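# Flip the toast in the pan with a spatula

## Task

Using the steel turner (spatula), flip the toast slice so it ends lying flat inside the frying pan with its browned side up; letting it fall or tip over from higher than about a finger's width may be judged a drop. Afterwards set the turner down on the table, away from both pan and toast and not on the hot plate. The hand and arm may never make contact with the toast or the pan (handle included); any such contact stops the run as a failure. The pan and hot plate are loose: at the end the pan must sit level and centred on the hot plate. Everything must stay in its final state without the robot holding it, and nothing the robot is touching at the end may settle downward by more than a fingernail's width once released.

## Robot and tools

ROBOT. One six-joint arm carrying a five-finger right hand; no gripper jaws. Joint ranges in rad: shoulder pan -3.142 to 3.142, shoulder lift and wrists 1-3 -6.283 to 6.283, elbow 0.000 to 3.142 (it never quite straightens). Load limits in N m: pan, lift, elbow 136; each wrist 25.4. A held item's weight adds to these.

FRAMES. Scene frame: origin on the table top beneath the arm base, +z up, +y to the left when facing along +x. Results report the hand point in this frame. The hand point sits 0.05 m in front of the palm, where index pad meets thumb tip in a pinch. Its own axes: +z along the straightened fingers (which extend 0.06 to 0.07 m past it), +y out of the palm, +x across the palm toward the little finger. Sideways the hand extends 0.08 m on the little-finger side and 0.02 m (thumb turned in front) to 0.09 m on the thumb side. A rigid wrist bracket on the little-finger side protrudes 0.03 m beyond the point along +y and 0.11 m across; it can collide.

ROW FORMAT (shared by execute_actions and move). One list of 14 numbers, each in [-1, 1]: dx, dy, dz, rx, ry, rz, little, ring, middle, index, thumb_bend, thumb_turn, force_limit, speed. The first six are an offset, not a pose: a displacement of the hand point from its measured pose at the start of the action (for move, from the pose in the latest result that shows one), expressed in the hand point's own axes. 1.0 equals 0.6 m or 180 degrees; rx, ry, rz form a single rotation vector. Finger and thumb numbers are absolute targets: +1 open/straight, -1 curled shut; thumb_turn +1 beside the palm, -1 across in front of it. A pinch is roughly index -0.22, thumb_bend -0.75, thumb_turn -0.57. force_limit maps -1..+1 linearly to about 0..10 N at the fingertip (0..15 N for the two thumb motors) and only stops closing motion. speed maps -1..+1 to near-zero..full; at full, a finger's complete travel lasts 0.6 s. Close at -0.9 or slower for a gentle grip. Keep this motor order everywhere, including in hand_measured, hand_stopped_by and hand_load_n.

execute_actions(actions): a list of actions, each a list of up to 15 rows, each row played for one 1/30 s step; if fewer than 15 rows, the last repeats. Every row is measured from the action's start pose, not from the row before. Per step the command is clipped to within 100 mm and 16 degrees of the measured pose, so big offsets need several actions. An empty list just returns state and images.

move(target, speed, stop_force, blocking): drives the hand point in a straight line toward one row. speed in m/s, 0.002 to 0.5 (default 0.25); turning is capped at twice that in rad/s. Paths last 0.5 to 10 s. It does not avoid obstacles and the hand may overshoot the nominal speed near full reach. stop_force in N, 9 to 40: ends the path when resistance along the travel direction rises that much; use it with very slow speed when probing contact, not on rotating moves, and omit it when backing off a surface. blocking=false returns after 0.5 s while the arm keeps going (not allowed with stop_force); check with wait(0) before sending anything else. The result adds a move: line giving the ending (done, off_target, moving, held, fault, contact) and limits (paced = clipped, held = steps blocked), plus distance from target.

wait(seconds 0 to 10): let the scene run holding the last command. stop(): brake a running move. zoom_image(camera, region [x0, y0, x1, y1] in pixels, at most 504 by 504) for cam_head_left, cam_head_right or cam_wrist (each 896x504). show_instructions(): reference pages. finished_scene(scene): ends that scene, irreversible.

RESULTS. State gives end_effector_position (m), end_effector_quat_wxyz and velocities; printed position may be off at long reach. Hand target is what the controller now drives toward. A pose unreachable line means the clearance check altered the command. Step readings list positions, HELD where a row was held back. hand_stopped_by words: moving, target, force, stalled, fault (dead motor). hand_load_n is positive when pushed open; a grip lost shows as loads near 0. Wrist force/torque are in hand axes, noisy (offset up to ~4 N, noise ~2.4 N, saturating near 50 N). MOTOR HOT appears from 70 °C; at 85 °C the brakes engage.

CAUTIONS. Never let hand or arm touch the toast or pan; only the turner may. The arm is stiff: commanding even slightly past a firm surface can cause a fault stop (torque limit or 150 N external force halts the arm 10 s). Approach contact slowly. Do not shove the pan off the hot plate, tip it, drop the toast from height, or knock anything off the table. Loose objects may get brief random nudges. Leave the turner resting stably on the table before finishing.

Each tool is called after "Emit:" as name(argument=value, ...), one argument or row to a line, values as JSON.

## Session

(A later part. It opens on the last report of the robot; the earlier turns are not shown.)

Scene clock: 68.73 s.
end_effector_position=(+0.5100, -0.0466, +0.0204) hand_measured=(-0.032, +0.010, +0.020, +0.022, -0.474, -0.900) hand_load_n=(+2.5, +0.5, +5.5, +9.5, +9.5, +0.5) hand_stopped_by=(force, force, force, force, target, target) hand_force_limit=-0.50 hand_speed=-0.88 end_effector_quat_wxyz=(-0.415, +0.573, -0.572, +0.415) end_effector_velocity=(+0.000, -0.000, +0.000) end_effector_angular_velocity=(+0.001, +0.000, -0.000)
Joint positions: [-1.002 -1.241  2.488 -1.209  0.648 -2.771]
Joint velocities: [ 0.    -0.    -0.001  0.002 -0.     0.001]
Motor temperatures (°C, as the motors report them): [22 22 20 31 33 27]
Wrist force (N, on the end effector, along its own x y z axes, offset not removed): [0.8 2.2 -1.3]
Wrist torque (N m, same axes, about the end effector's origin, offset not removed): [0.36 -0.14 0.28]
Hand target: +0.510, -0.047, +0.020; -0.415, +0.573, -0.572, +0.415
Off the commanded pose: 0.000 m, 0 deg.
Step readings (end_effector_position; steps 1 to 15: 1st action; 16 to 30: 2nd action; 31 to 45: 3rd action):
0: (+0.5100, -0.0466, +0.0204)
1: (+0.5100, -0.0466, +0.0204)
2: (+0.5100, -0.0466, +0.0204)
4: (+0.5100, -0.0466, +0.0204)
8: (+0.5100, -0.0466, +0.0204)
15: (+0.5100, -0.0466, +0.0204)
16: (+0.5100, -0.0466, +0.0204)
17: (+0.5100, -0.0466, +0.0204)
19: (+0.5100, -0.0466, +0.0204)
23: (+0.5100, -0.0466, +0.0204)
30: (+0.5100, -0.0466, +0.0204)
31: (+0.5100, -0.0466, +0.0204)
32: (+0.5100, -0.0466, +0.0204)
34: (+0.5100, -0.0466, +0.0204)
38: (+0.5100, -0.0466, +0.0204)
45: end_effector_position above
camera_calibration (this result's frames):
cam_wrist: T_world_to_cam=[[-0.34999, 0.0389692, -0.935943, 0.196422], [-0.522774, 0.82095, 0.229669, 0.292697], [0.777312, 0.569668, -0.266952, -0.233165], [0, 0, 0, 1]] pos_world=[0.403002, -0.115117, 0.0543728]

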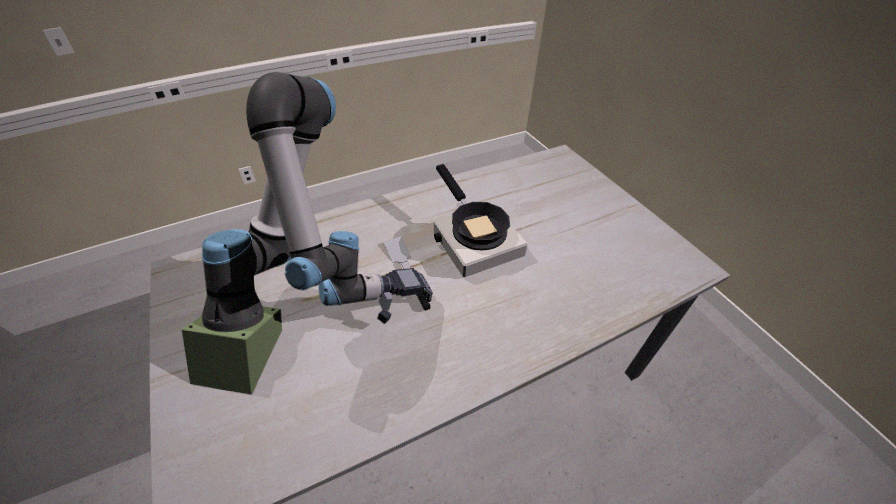

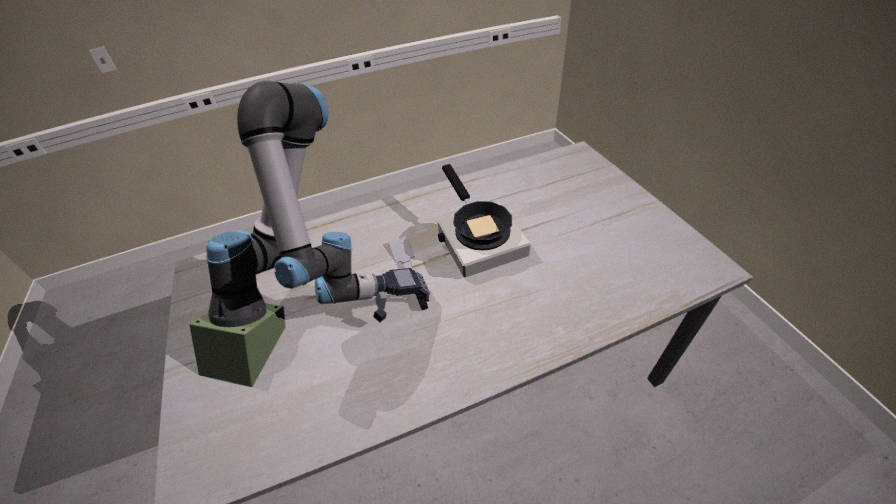

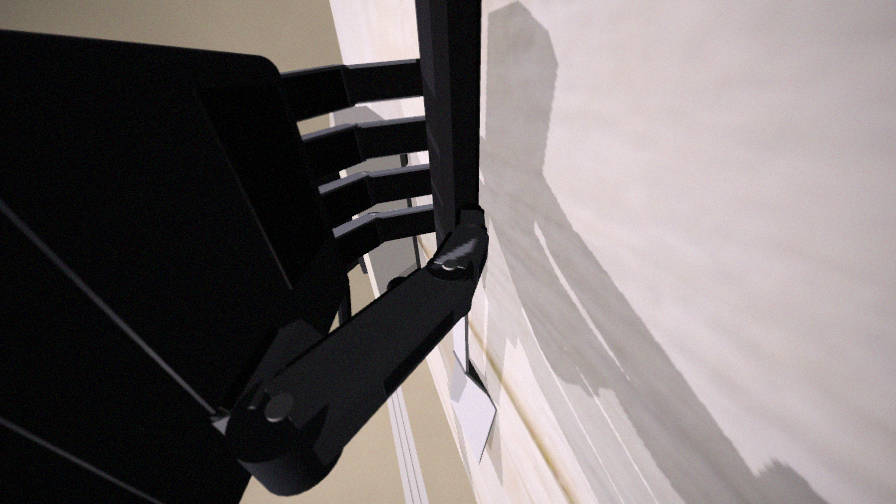

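Emit:
move(
  target=[0,-0.2061,-0.0670,0,0,0,-0.45,-0.4,-0.4,-0.4,-0.48,-0.9,0.5,-0.93],
  speed=0.15,
)

Scene clock: 95.10 s.
end_effector_position=(+0.5101, -0.0464, +0.1504) hand_measured=(-0.032, +0.010, +0.014, +0.022, -0.474, -0.900) hand_load_n=(+2.0, +0.0, +7.0, +8.0, +11.5, +1.0) hand_stopped_by=(force, force, force, force, target, target) hand_force_limit=0.50 hand_speed=-0.93 end_effector_quat_wxyz=(-0.415, +0.573, -0.572, +0.415) end_effector_velocity=(-0.000, -0.000, +0.001) end_effector_angular_velocity=(-0.001, +0.002, -0.001)
Joint positions: [-1.226 -1.615  2.408 -0.738  0.424 -2.791]
Joint velocities: [-0.003 -0.003 -0.003  0.013 -0.003 -0.007]
Motor temperatures (°C, as the motors report them): [22 22 20 31 33 27]
Wrist force (N, on the end effector, along its own x y z axes, offset not removed): [2.8 5.2 0.2]
Wrist torque (N m, same axes, about the end effector's origin, offset not removed): [0.63 -0.22 0.36]
Hand target: +0.510, -0.046, +0.151; -0.415, +0.573, -0.572, +0.415
Off the commanded pose: 0.000 m, 0 deg.
move: done
camera_calibration (this result's frames):
cam_wrist: T_world_to_cam=[[-0.34991, 0.0389097, -0.935975, 0.318115], [-0.522808, 0.820954, 0.229578, 0.26281], [0.777325, 0.569667, -0.266918, -0.198707], [0, 0, 0, 1]] pos_world=[0.403171, -0.114936, 0.184375]

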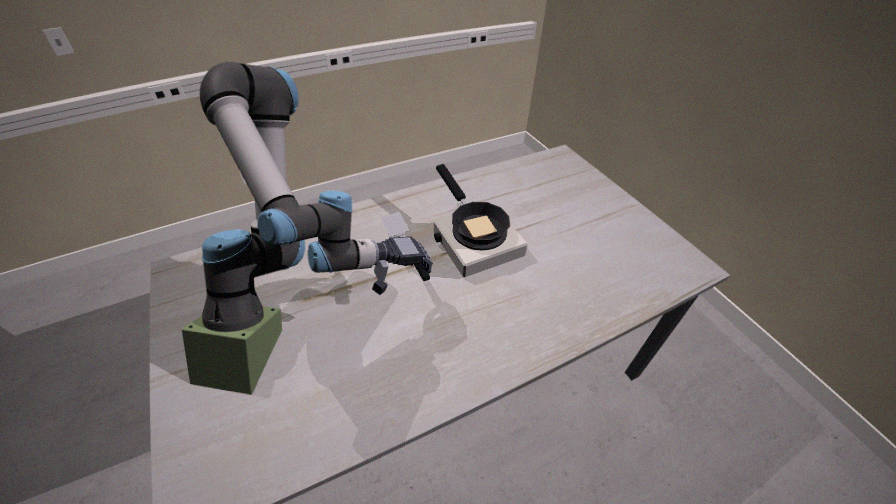

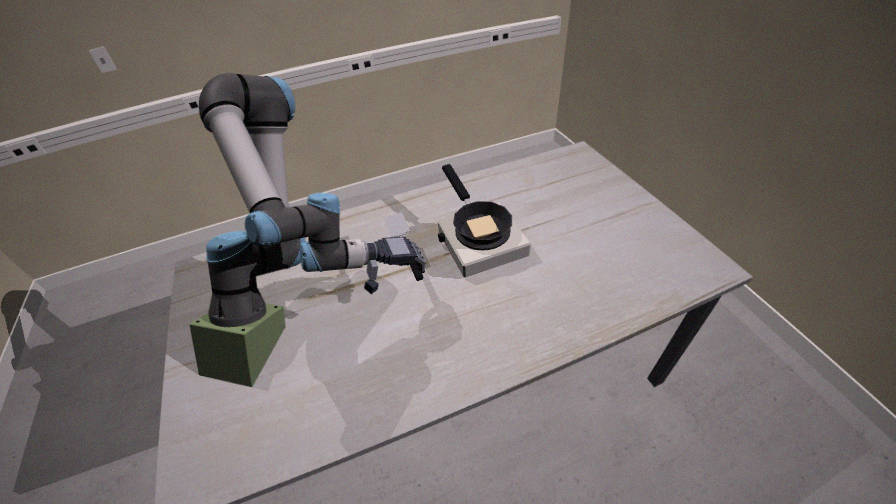

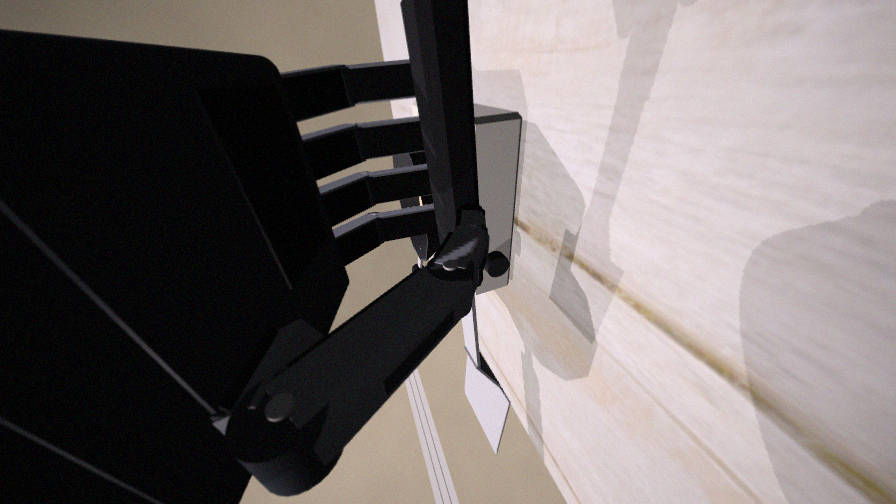

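Emit:
execute_actions(
  actions=[],
)

Emit:
zoom_image(
  camera="cam_wrist",
  region=[400, 280, 600, 480],
)

Scene clock: 98.03 s.
end_effector_position=(+0.5101, -0.0464, +0.1506) hand_measured=(-0.032, +0.010, +0.014, +0.022, -0.474, -0.900) hand_load_n=(+2.0, +0.0, +7.0, +8.0, +11.5, +1.0) hand_stopped_by=(force, force, force, force, target, target) hand_force_limit=0.50 hand_speed=-0.93 end_effector_quat_wxyz=(-0.415, +0.573, -0.572, +0.415) end_effector_velocity=(+0.000, +0.000, +0.000) end_effector_angular_velocity=(+0.000, -0.000, +0.000)
Joint positions: [-1.226 -1.615  2.408 -0.737  0.424 -2.792]
Joint velocities: [ 0.    -0.    -0.     0.    -0.     0.001]
Motor temperatures (°C, as the motors report them): [22 22 20 31 33 27]
Wrist force (N, on the end effector, along its own x y z axes, offset not removed): [2.6 3.6 -0.1]
Wrist torque (N m, same axes, about the end effector's origin, offset not removed): [0.34 -0.20 0.43]
Hand target: +0.510, -0.046, +0.151; -0.415, +0.573, -0.572, +0.415
Off the commanded pose: 0.000 m, 0 deg.
camera_calibration (this result's frames):
cam_wrist: T_world_to_cam=[[-0.350118, 0.0388715, -0.935899, 0.31833], [-0.522718, 0.820992, 0.229647, 0.262703], [0.777292, 0.569615, -0.267126, -0.198591], [0, 0, 0, 1]] pos_world=[0.403136, -0.114931, 0.184547]

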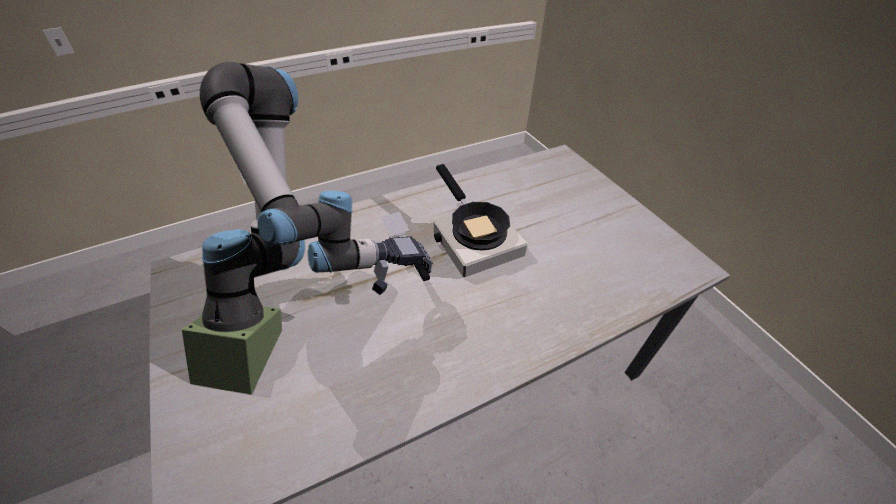

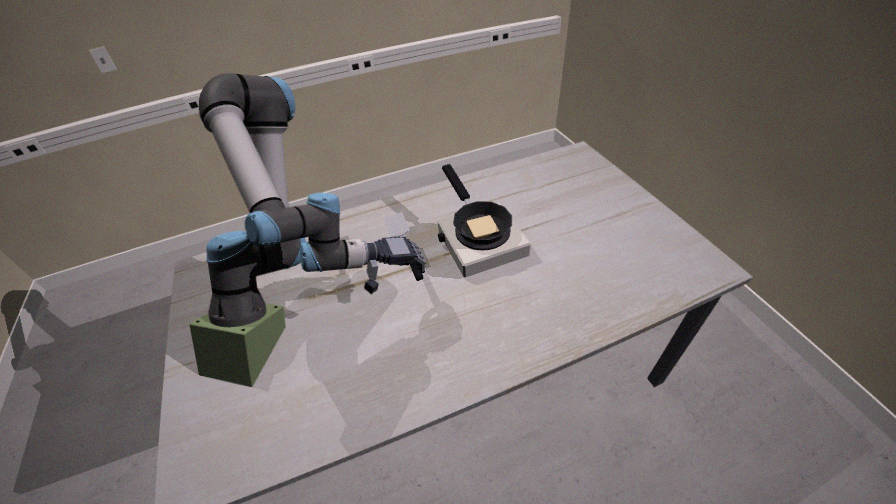

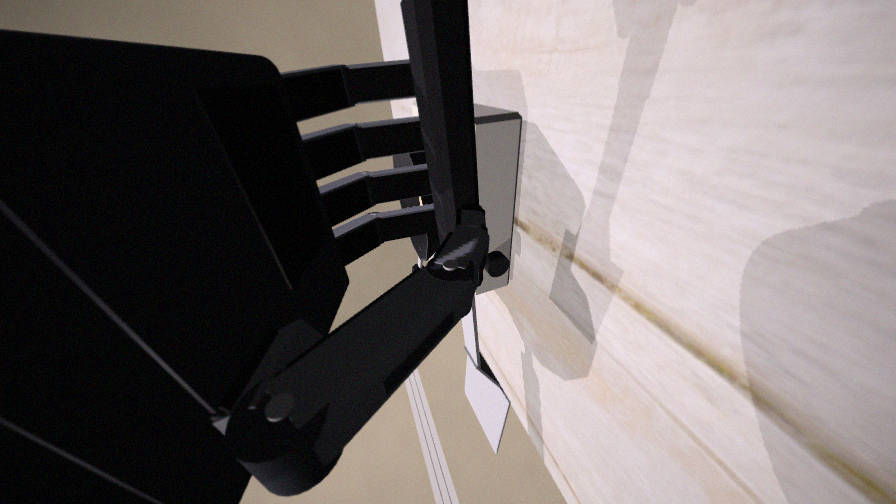

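Region (400, 280, 600, 480) of cam_wrist's 896x504 image, scaled by 2.520, with more detail than that image has.

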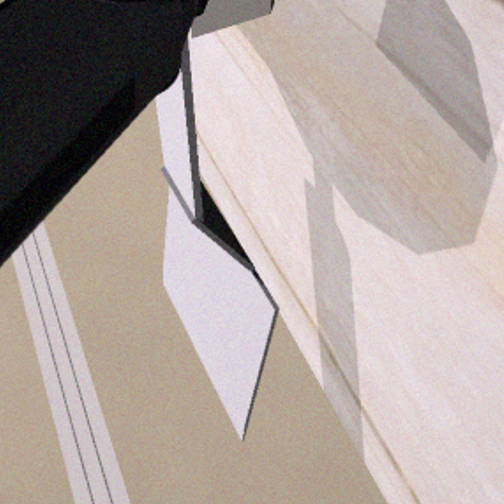

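Emit:
execute_actions(
  actions=[
    [[0,0,0,0,0,0,-0.45,-0.4,-0.4,-0.45,-0.48,-0.9,1.0,-0.95],[0,0,0,0,0,0,-0.45,-0.4,-0.4,-0.45,-0.48,-0.9,1.0,-0.95],[0,0,0,0,0,0,-0.45,-0.4,-0.4,-0.45,-0.48,-0.9,1.0,-0.95],[0,0,0,0,0,0,-0.45,-0.4,-0.4,-0.45,-0.48,-0.9,1.0,-0.95],[0,0,0,0,0,0,-0.45,-0.4,-0.4,-0.45,-0.48,-0.9,1.0,-0.95],[0,0,0,0,0,0,-0.45,-0.4,-0.4,-0.45,-0.48,-0.9,1.0,-0.95],[0,0,0,0,0,0,-0.45,-0.4,-0.4,-0.45,-0.48,-0.9,1.0,-0.95],[0,0,0,0,0,0,-0.45,-0.4,-0.4,-0.45,-0.48,-0.9,1.0,-0.95],[0,0,0,0,0,0,-0.45,-0.45,-0.4,-0.45,-0.48,-0.9,-0.6,-0.93]],
  ],
)

Scene clock: 124.77 s.
end_effector_position=(+0.5101, -0.0464, +0.1506) hand_measured=(-0.032, +0.002, +0.014, +0.016, -0.474, -0.900) hand_load_n=(+1.5, +2.0, +6.5, +9.5, +12.5, +1.0) hand_stopped_by=(force, force, force, force, target, target) hand_force_limit=-0.60 hand_speed=-0.93 end_effector_quat_wxyz=(-0.415, +0.573, -0.572, +0.415) end_effector_velocity=(+0.000, -0.000, +0.000) end_effector_angular_velocity=(+0.000, -0.000, +0.000)
Joint positions: [-1.226 -1.615  2.408 -0.737  0.424 -2.792]
Joint velocities: [-0.001  0.001 -0.    -0.001 -0.001  0.001]
Motor temperatures (°C, as the motors report them): [22 22 20 31 33 27]
Wrist force (N, on the end effector, along its own x y z axes, offset not removed): [1.9 1.4 -0.9]
Wrist torque (N m, same axes, about the end effector's origin, offset not removed): [0.14 -0.12 0.24]
Hand target: +0.510, -0.046, +0.151; -0.415, +0.573, -0.572, +0.415
Off the commanded pose: 0.000 m, 0 deg.
Step readings (end_effector_position):
0: (+0.5101, -0.0464, +0.1506)
1: (+0.5101, -0.0464, +0.1506)
2: (+0.5101, -0.0464, +0.1506)
4: (+0.5101, -0.0464, +0.1506)
8: (+0.5101, -0.0464, +0.1506)
15: end_effector_position above
camera_calibration (this result's frames):
cam_wrist: T_world_to_cam=[[-0.350118, 0.0388714, -0.935899, 0.31833], [-0.522718, 0.820992, 0.229647, 0.262704], [0.777292, 0.569615, -0.267126, -0.198591], [0, 0, 0, 1]] pos_world=[0.403136, -0.114931, 0.184547]

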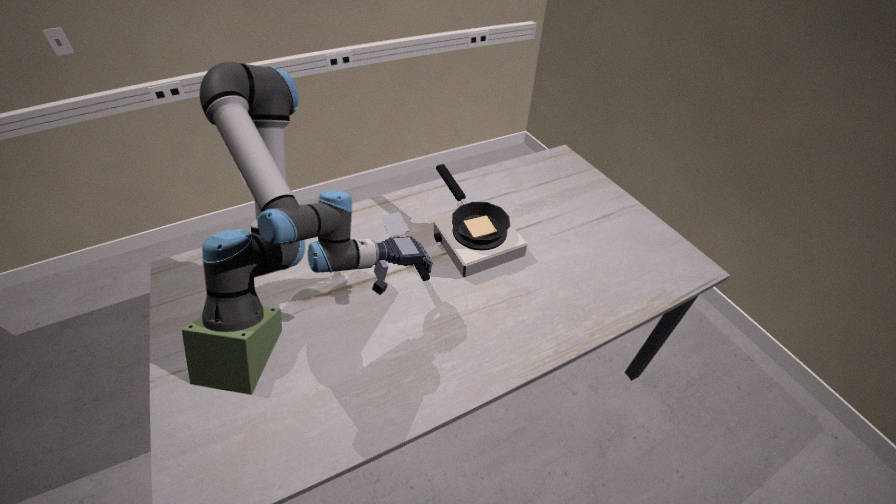

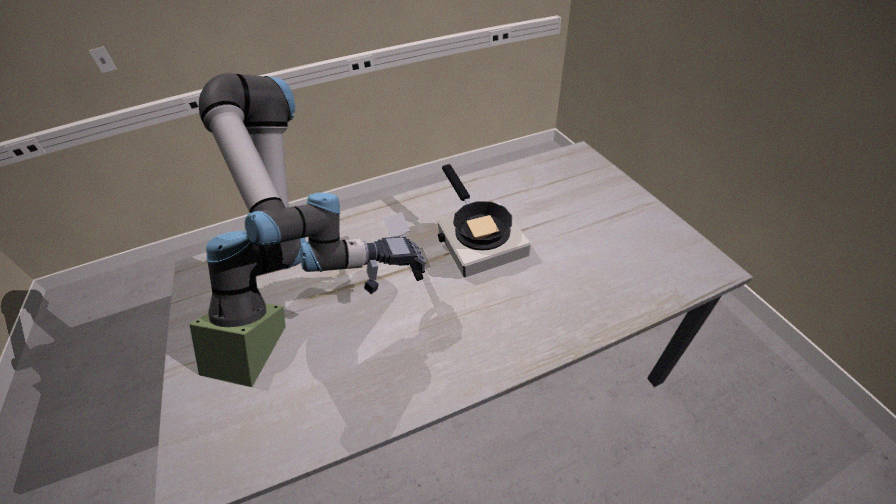

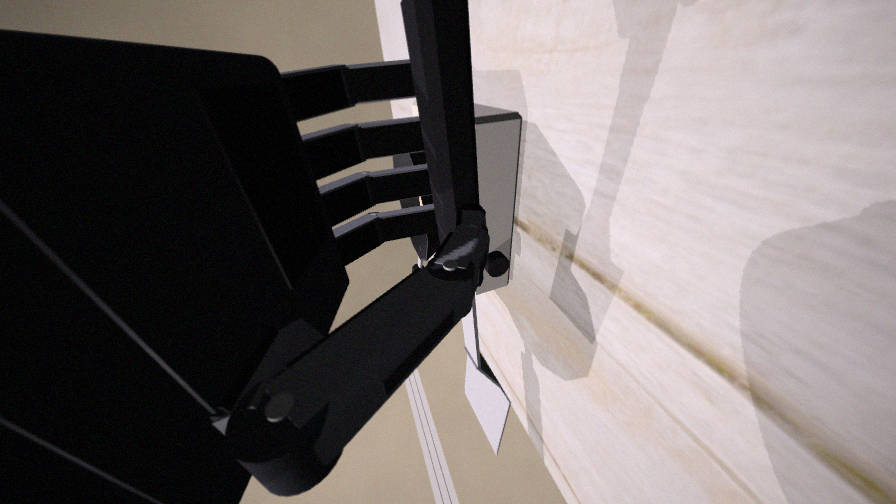

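Emit:
move(
  target=[0.2442,-0.4020,0.3238,-0.00636,0.08218,-0.19227,-0.45,-0.45,-0.4,-0.45,-0.48,-0.9,-0.6,-0.93],
  speed=0.16,
)

Scene clock: 129.40 s.
end_effector_position=(+0.7694, -0.1926, +0.3196) hand_measured=(-0.032, +0.002, +0.014, +0.016, -0.474, -0.900) hand_load_n=(+1.5, +2.0, +6.5, +10.0, +12.5, +1.0) hand_stopped_by=(force, force, force, force, target, target) hand_force_limit=-0.60 hand_speed=-0.93 end_effector_quat_wxyz=(-0.191, +0.663, -0.429, +0.583) end_effector_velocity=(+0.002, -0.001, +0.002) end_effector_angular_velocity=(-0.003, +0.000, -0.001)
Joint positions: [-0.954 -1.256  1.424 -0.088  0.949 -3.406]
Joint velocities: [-0.     0.003 -0.009  0.006  0.002 -0.003]
Motor temperatures (°C, as the motors report them): [22 22 20 31 33 27]
Wrist force (N, on the end effector, along its own x y z axes, offset not removed): [0.5 2.1 0.6]
Wrist torque (N m, same axes, about the end effector's origin, offset not removed): [0.30 -0.11 0.21]
Hand target: +0.770, -0.193, +0.320; -0.191, +0.663, -0.429, +0.583
Off the commanded pose: 0.000 m, 0 deg.
move: done
camera_calibration (this result's frames):
cam_wrist: T_world_to_cam=[[-0.382076, -0.516741, -0.766157, 0.436324], [-0.474728, 0.821054, -0.317023, 0.617214], [0.792875, 0.242589, -0.559017, -0.253439], [0, 0, 0, 1]] pos_world=[0.660664, -0.219818, 0.388287]

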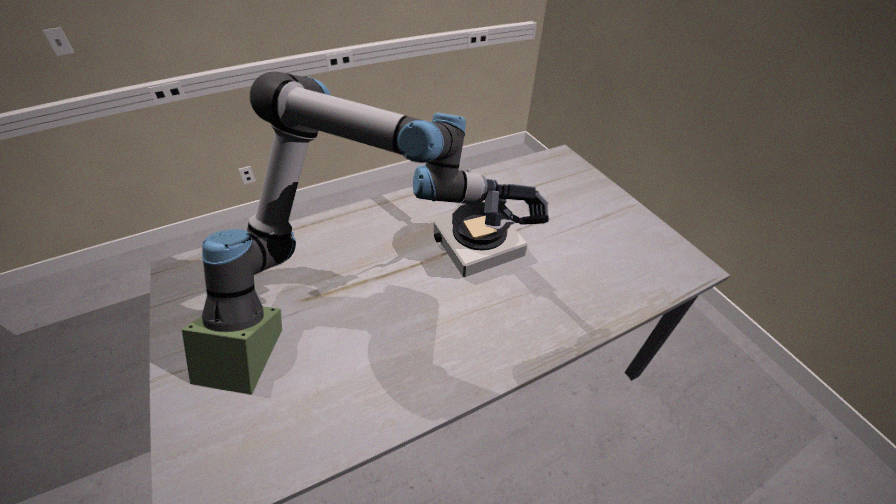

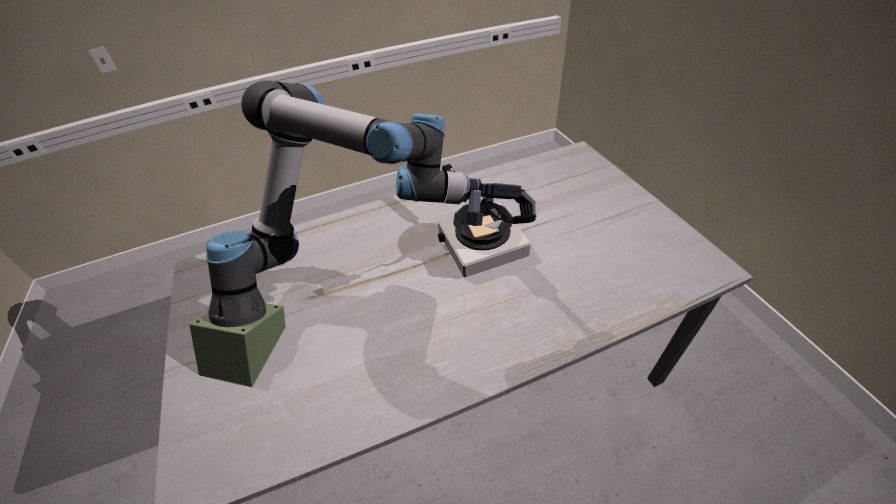

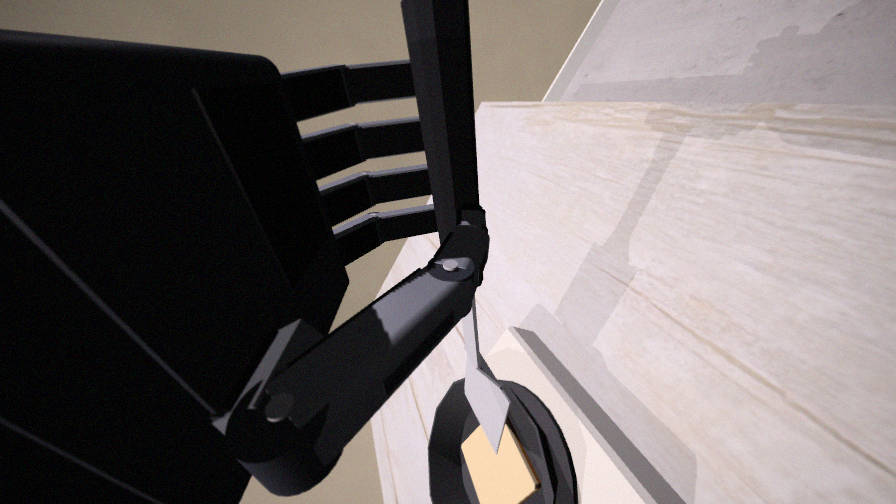

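Emit:
zoom_image(
  camera="cam_wrist",
  region=[410, 334, 610, 504],
)

Region (410, 334, 610, 504) of cam_wrist's 896x504 image, scaled by 2.520, with more detail than that image has; it fills the top 428 rows of this view, and the rest is white.

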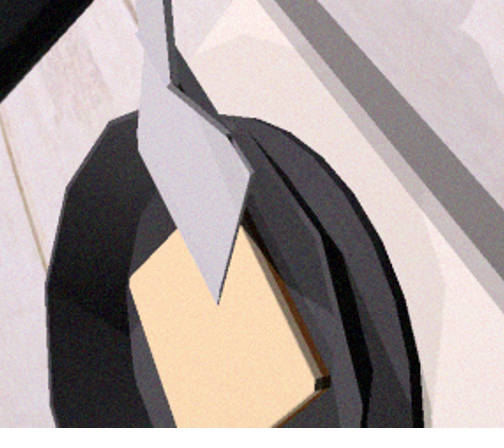

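Emit:
move(
  target=[-0.0853,-0.0091,-0.0240,-0.0167,0.0189,-0.0581,-0.45,-0.45,-0.4,-0.45,-0.48,-0.9,-0.6,-0.93],
  speed=0.08,
)

Emit:
zoom_image(
  camera="cam_wrist",
  region=[390, 334, 590, 504],
)

Emit:
zoom_image(
  camera="cam_head_left",
  region=[430, 170, 550, 280],
)

Scene clock: 175.30 s.
end_effector_position=(+0.7603, -0.1456, +0.2962) hand_measured=(-0.032, +0.002, +0.014, +0.016, -0.474, -0.900) hand_load_n=(+1.5, +2.0, +6.5, +10.0, +12.5, +1.0) hand_stopped_by=(force, force, force, force, target, target) hand_force_limit=-0.60 hand_speed=-0.93 end_effector_quat_wxyz=(-0.107, +0.687, -0.387, +0.606) end_effector_velocity=(-0.000, +0.002, -0.001) end_effector_angular_velocity=(-0.005, +0.001, -0.002)
Joint positions: [-0.827 -1.335  1.515 -0.073  1.149 -3.591]
Joint velocities: [ 0.006 -0.002  0.003  0.     0.009 -0.004]
Motor temperatures (°C, as the motors report them): [22 22 20 31 33 27]
Wrist force (N, on the end effector, along its own x y z axes, offset not removed): [-0.8 2.7 -0.7]
Wrist torque (N m, same axes, about the end effector's origin, offset not removed): [0.35 0.04 0.31]
Hand target: +0.760, -0.145, +0.296; -0.107, +0.687, -0.387, +0.606
Off the commanded pose: 0.000 m, 0 deg.
move: done
camera_calibration (this result's frames):
cam_wrist: T_world_to_cam=[[-0.437595, -0.636194, -0.635427, 0.425278], [-0.469918, 0.764302, -0.44161, 0.591897], [0.766608, 0.105352, -0.633414, -0.248621], [0, 0, 0, 1]] pos_world=[0.654837, -0.155636, 0.374141]

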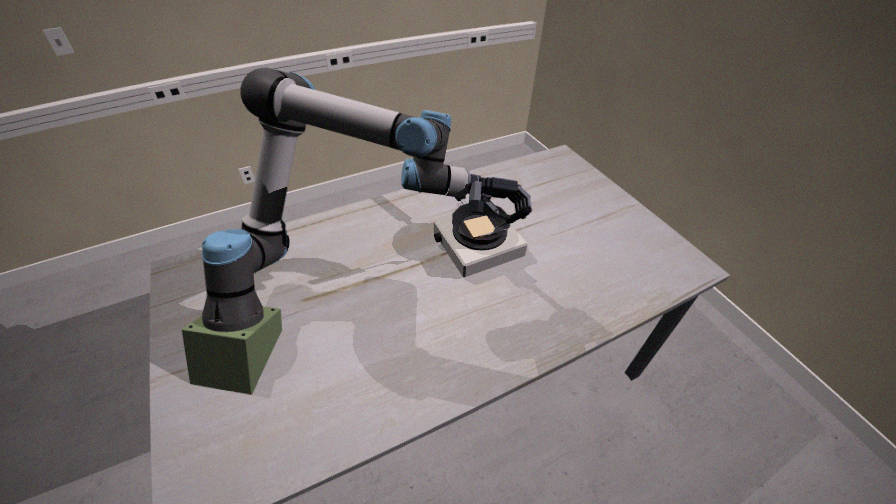

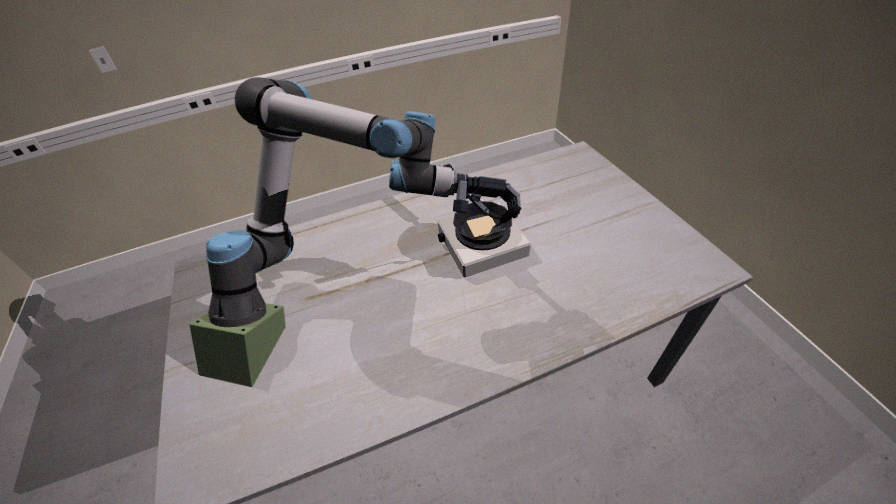

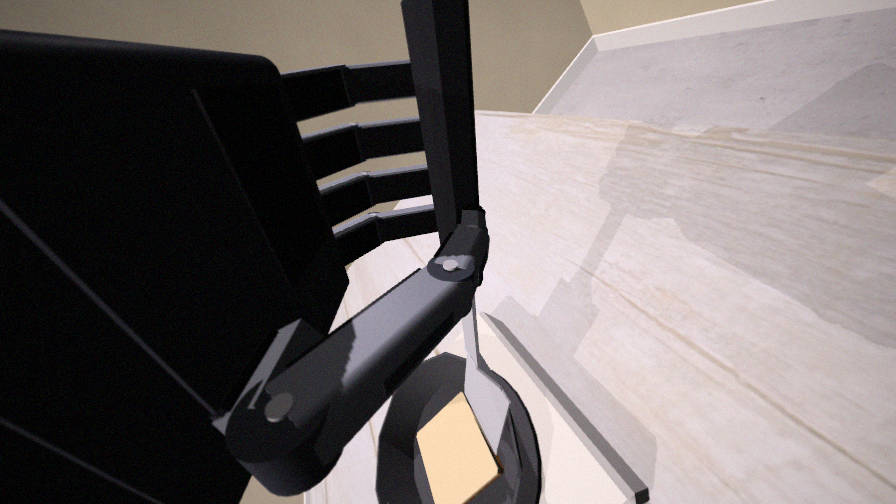

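Region (390, 334, 590, 504) of cam_wrist's 896x504 image, scaled by 2.520, with more detail than that image has; it fills the top 428 rows of this view, and the rest is white.

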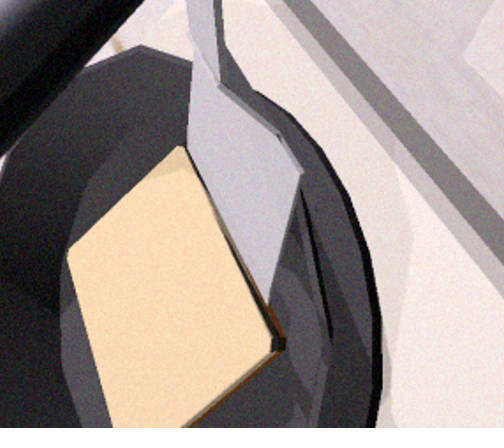

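Region (430, 170, 550, 280) of cam_head_left's 896x504 image, scaled by 4.200, with more detail than that image has; it fills the top 462 rows of this view, and the rest is white.

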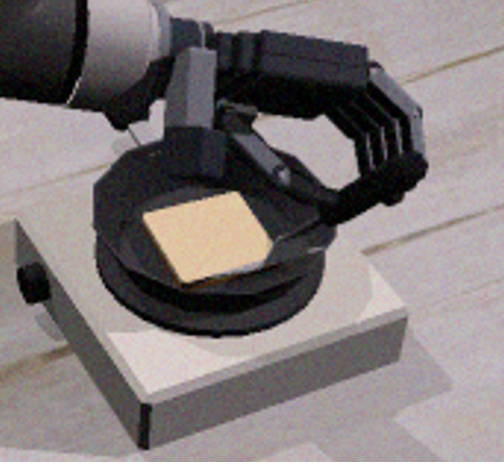

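Emit:
move(
  target=[-0.02624,0.02156,0.00852,0,0,0,-0.45,-0.45,-0.4,-0.45,-0.48,-0.9,-0.6,-0.93],
  speed=0.03,
)

Emit:
zoom_image(
  camera="cam_wrist",
  region=[390, 334, 590, 504],
)

Emit:
zoom_image(
  camera="cam_head_left",
  region=[440, 190, 530, 270],
)

Scene clock: 183.67 s.
end_effector_position=(+0.7603, -0.1456, +0.2753) hand_measured=(-0.032, +0.002, +0.014, +0.018, -0.474, -0.900) hand_load_n=(+1.0, +1.5, +6.5, +11.0, +11.0, +1.5) hand_stopped_by=(force, force, force, force, target, target) hand_force_limit=-0.60 hand_speed=-0.93 end_effector_quat_wxyz=(-0.107, +0.687, -0.387, +0.606) end_effector_velocity=(-0.000, -0.000, -0.002) end_effector_angular_velocity=(-0.001, +0.001, -0.000)
Joint positions: [-0.806 -1.322  1.546 -0.119  1.17  -3.588]
Joint velocities: [ 0.001  0.001  0.002 -0.002  0.002 -0.001]
Motor temperatures (°C, as the motors report them): [22 22 20 31 33 27]
Wrist force (N, on the end effector, along its own x y z axes, offset not removed): [0.0 1.3 -0.7]
Wrist torque (N m, same axes, about the end effector's origin, offset not removed): [0.31 -0.03 0.45]
Hand target: +0.760, -0.146, +0.275; -0.107, +0.687, -0.387, +0.606
Off the commanded pose: 0.000 m, 0 deg.
move: done
camera_calibration (this result's frames):
cam_wrist: T_world_to_cam=[[-0.437592, -0.636188, -0.635436, 0.412056], [-0.469919, 0.764306, -0.441602, 0.582696], [0.766609, 0.105362, -0.633411, -0.261872], [0, 0, 0, 1]] pos_world=[0.654885, -0.155622, 0.353282]

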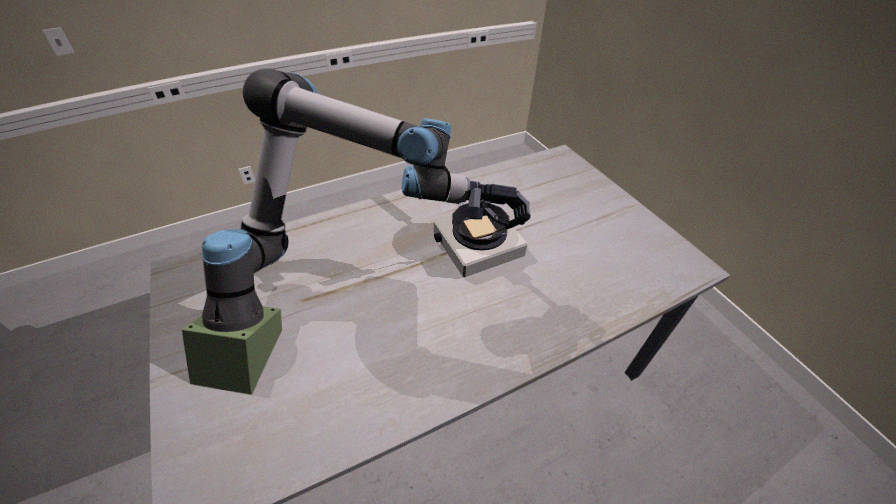

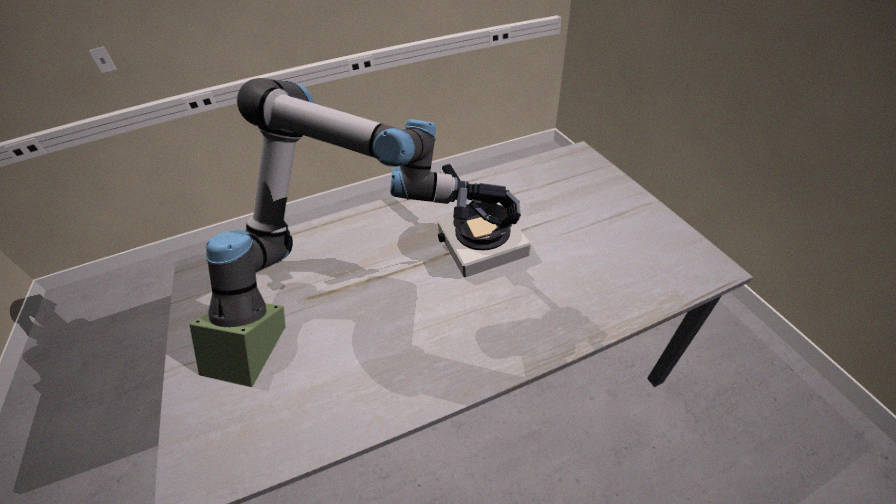

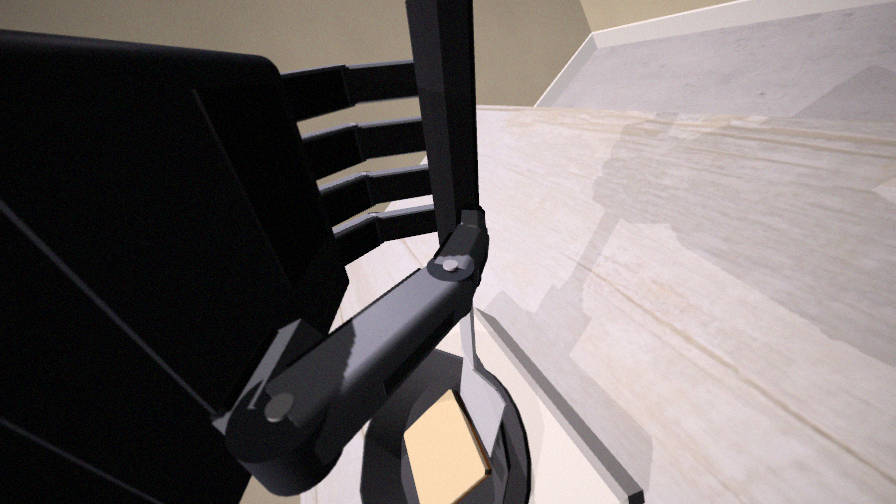

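Region (390, 334, 590, 504) of cam_wrist's 896x504 image, scaled by 2.520, with more detail than that image has; it fills the top 428 rows of this view, and the rest is white.

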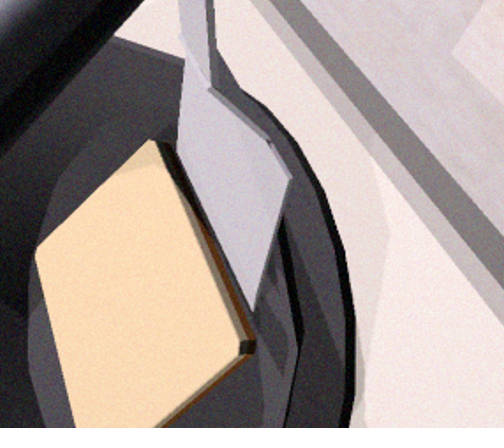

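Region (440, 190, 530, 270) of cam_head_left's 896x504 image, scaled by 5.600, with more detail than that image has.

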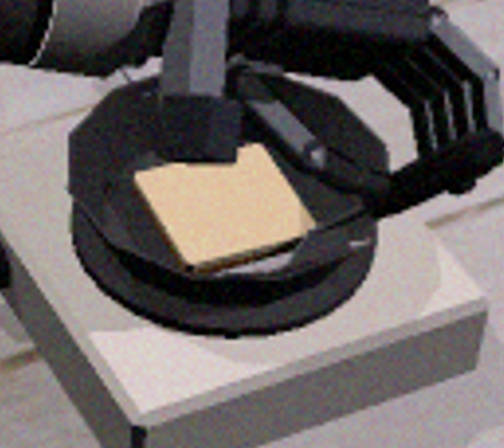

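Emit:
zoom_image(
  camera="cam_wrist",
  region=[440, 350, 540, 480],
)

Emit:
zoom_image(
  camera="cam_head_right",
  region=[450, 200, 520, 260],
)

Region (440, 350, 540, 480) of cam_wrist's 896x504 image, scaled by 3.877, with more detail than that image has; it fills the left 388 columns of this view, and the rest is white.

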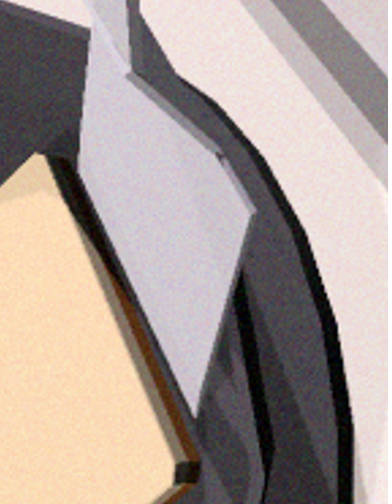

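Region (450, 200, 520, 260) of cam_head_right's 896x504 image, scaled by 7.200, with more detail than that image has; it fills the top 432 rows of this view, and the rest is white.

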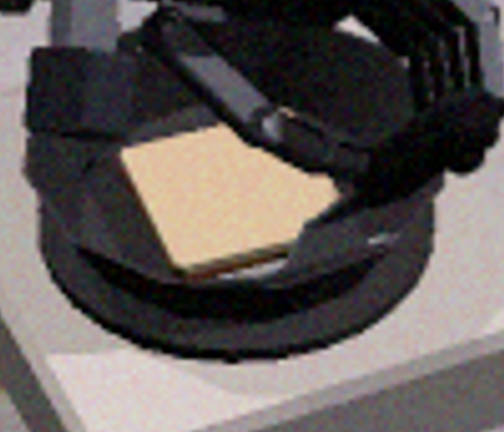

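Emit:
move(
  target=[-0.022,-0.04603,-0.0171,-0.00055,0.01572,-0.04159,-0.45,-0.45,-0.4,-0.45,-0.48,-0.9,-0.6,-0.93],
  speed=0.04,
)

Emit:
zoom_image(
  camera="cam_wrist",
  region=[390, 334, 590, 504],
)

Emit:
zoom_image(
  camera="cam_head_left",
  region=[440, 190, 530, 270],
)

Scene clock: 219.93 s.
end_effector_position=(+0.7624, -0.1150, +0.2850) hand_measured=(-0.032, +0.002, +0.014, +0.018, -0.474, -0.900) hand_load_n=(+3.0, +2.5, +6.5, +9.5, +11.5, +0.0) hand_stopped_by=(force, force, force, force, target, target) hand_force_limit=-0.60 hand_speed=-0.93 end_effector_quat_wxyz=(-0.058, +0.695, -0.345, +0.628) end_effector_velocity=(+0.001, +0.002, +0.001) end_effector_angular_velocity=(-0.009, -0.000, +0.000)
Joint positions: [-0.728 -1.368  1.561 -0.114  1.291 -3.703]
Joint velocities: [ 0.005 -0.002 -0.    -0.     0.008 -0.007]
Motor temperatures (°C, as the motors report them): [22 22 20 31 33 27]
Wrist force (N, on the end effector, along its own x y z axes, offset not removed): [6.6 0.5 -0.1]
Wrist torque (N m, same axes, about the end effector's origin, offset not removed): [0.24 -0.29 0.60]
Hand target: +0.762, -0.115, +0.285; -0.058, +0.695, -0.345, +0.628
Off the commanded pose: 0.000 m, 0 deg.
move: done
camera_calibration (this result's frames):
cam_wrist: T_world_to_cam=[[-0.443305, -0.717515, -0.537265, 0.405581], [-0.474607, 0.696352, -0.53837, 0.587936], [0.760414, 0.0163273, -0.649234, -0.261622], [0, 0, 0, 1]] pos_world=[0.657776, -0.114128, 0.364577]

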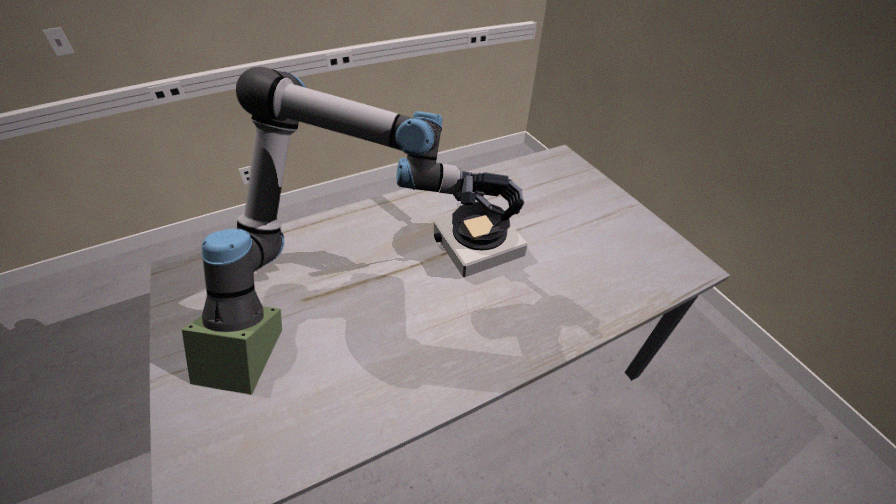

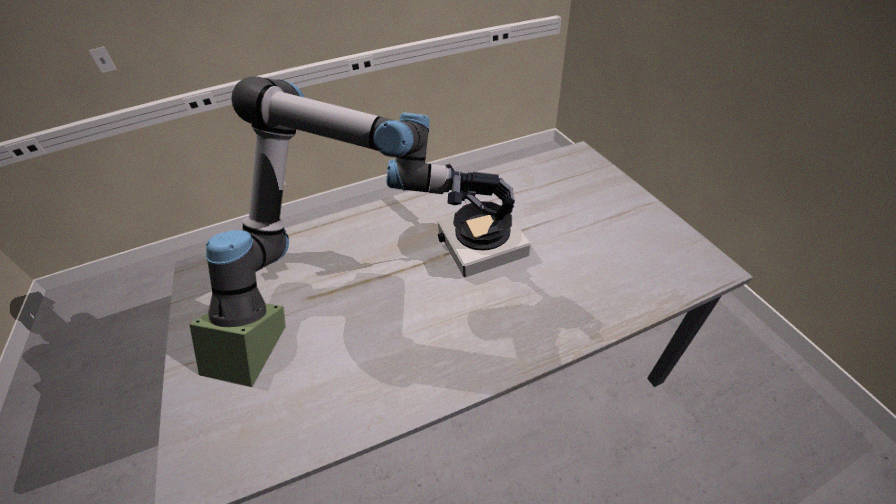

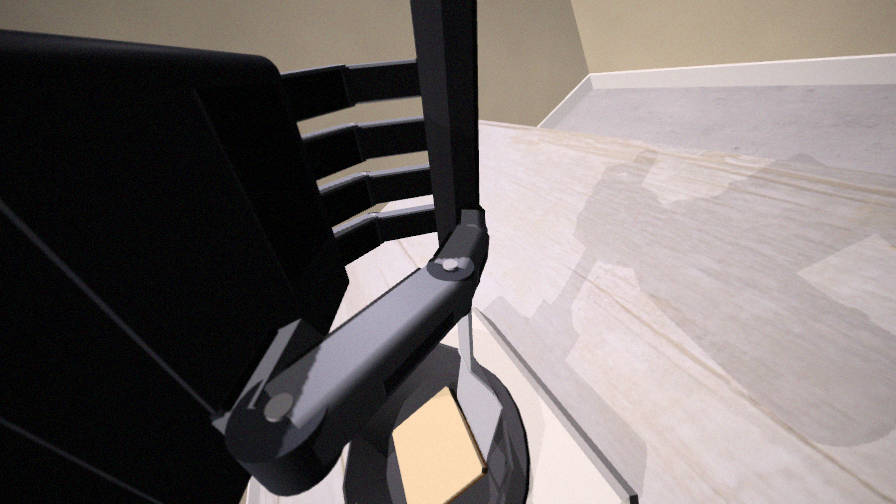

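Region (390, 334, 590, 504) of cam_wrist's 896x504 image, scaled by 2.520, with more detail than that image has; it fills the top 428 rows of this view, and the rest is white.

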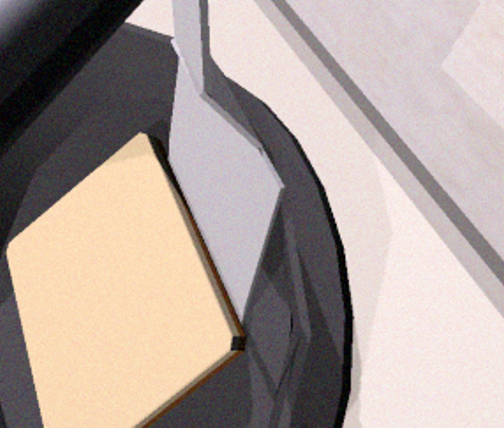

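Region (440, 190, 530, 270) of cam_head_left's 896x504 image, scaled by 5.600, with more detail than that image has.

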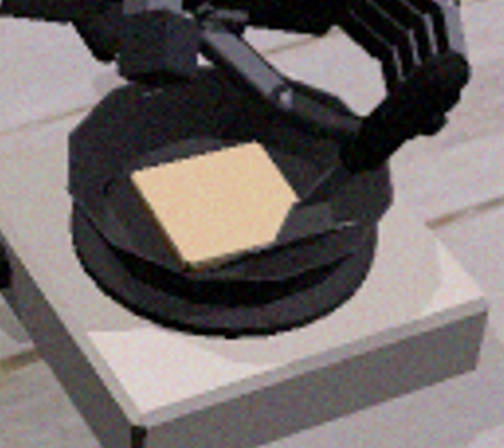

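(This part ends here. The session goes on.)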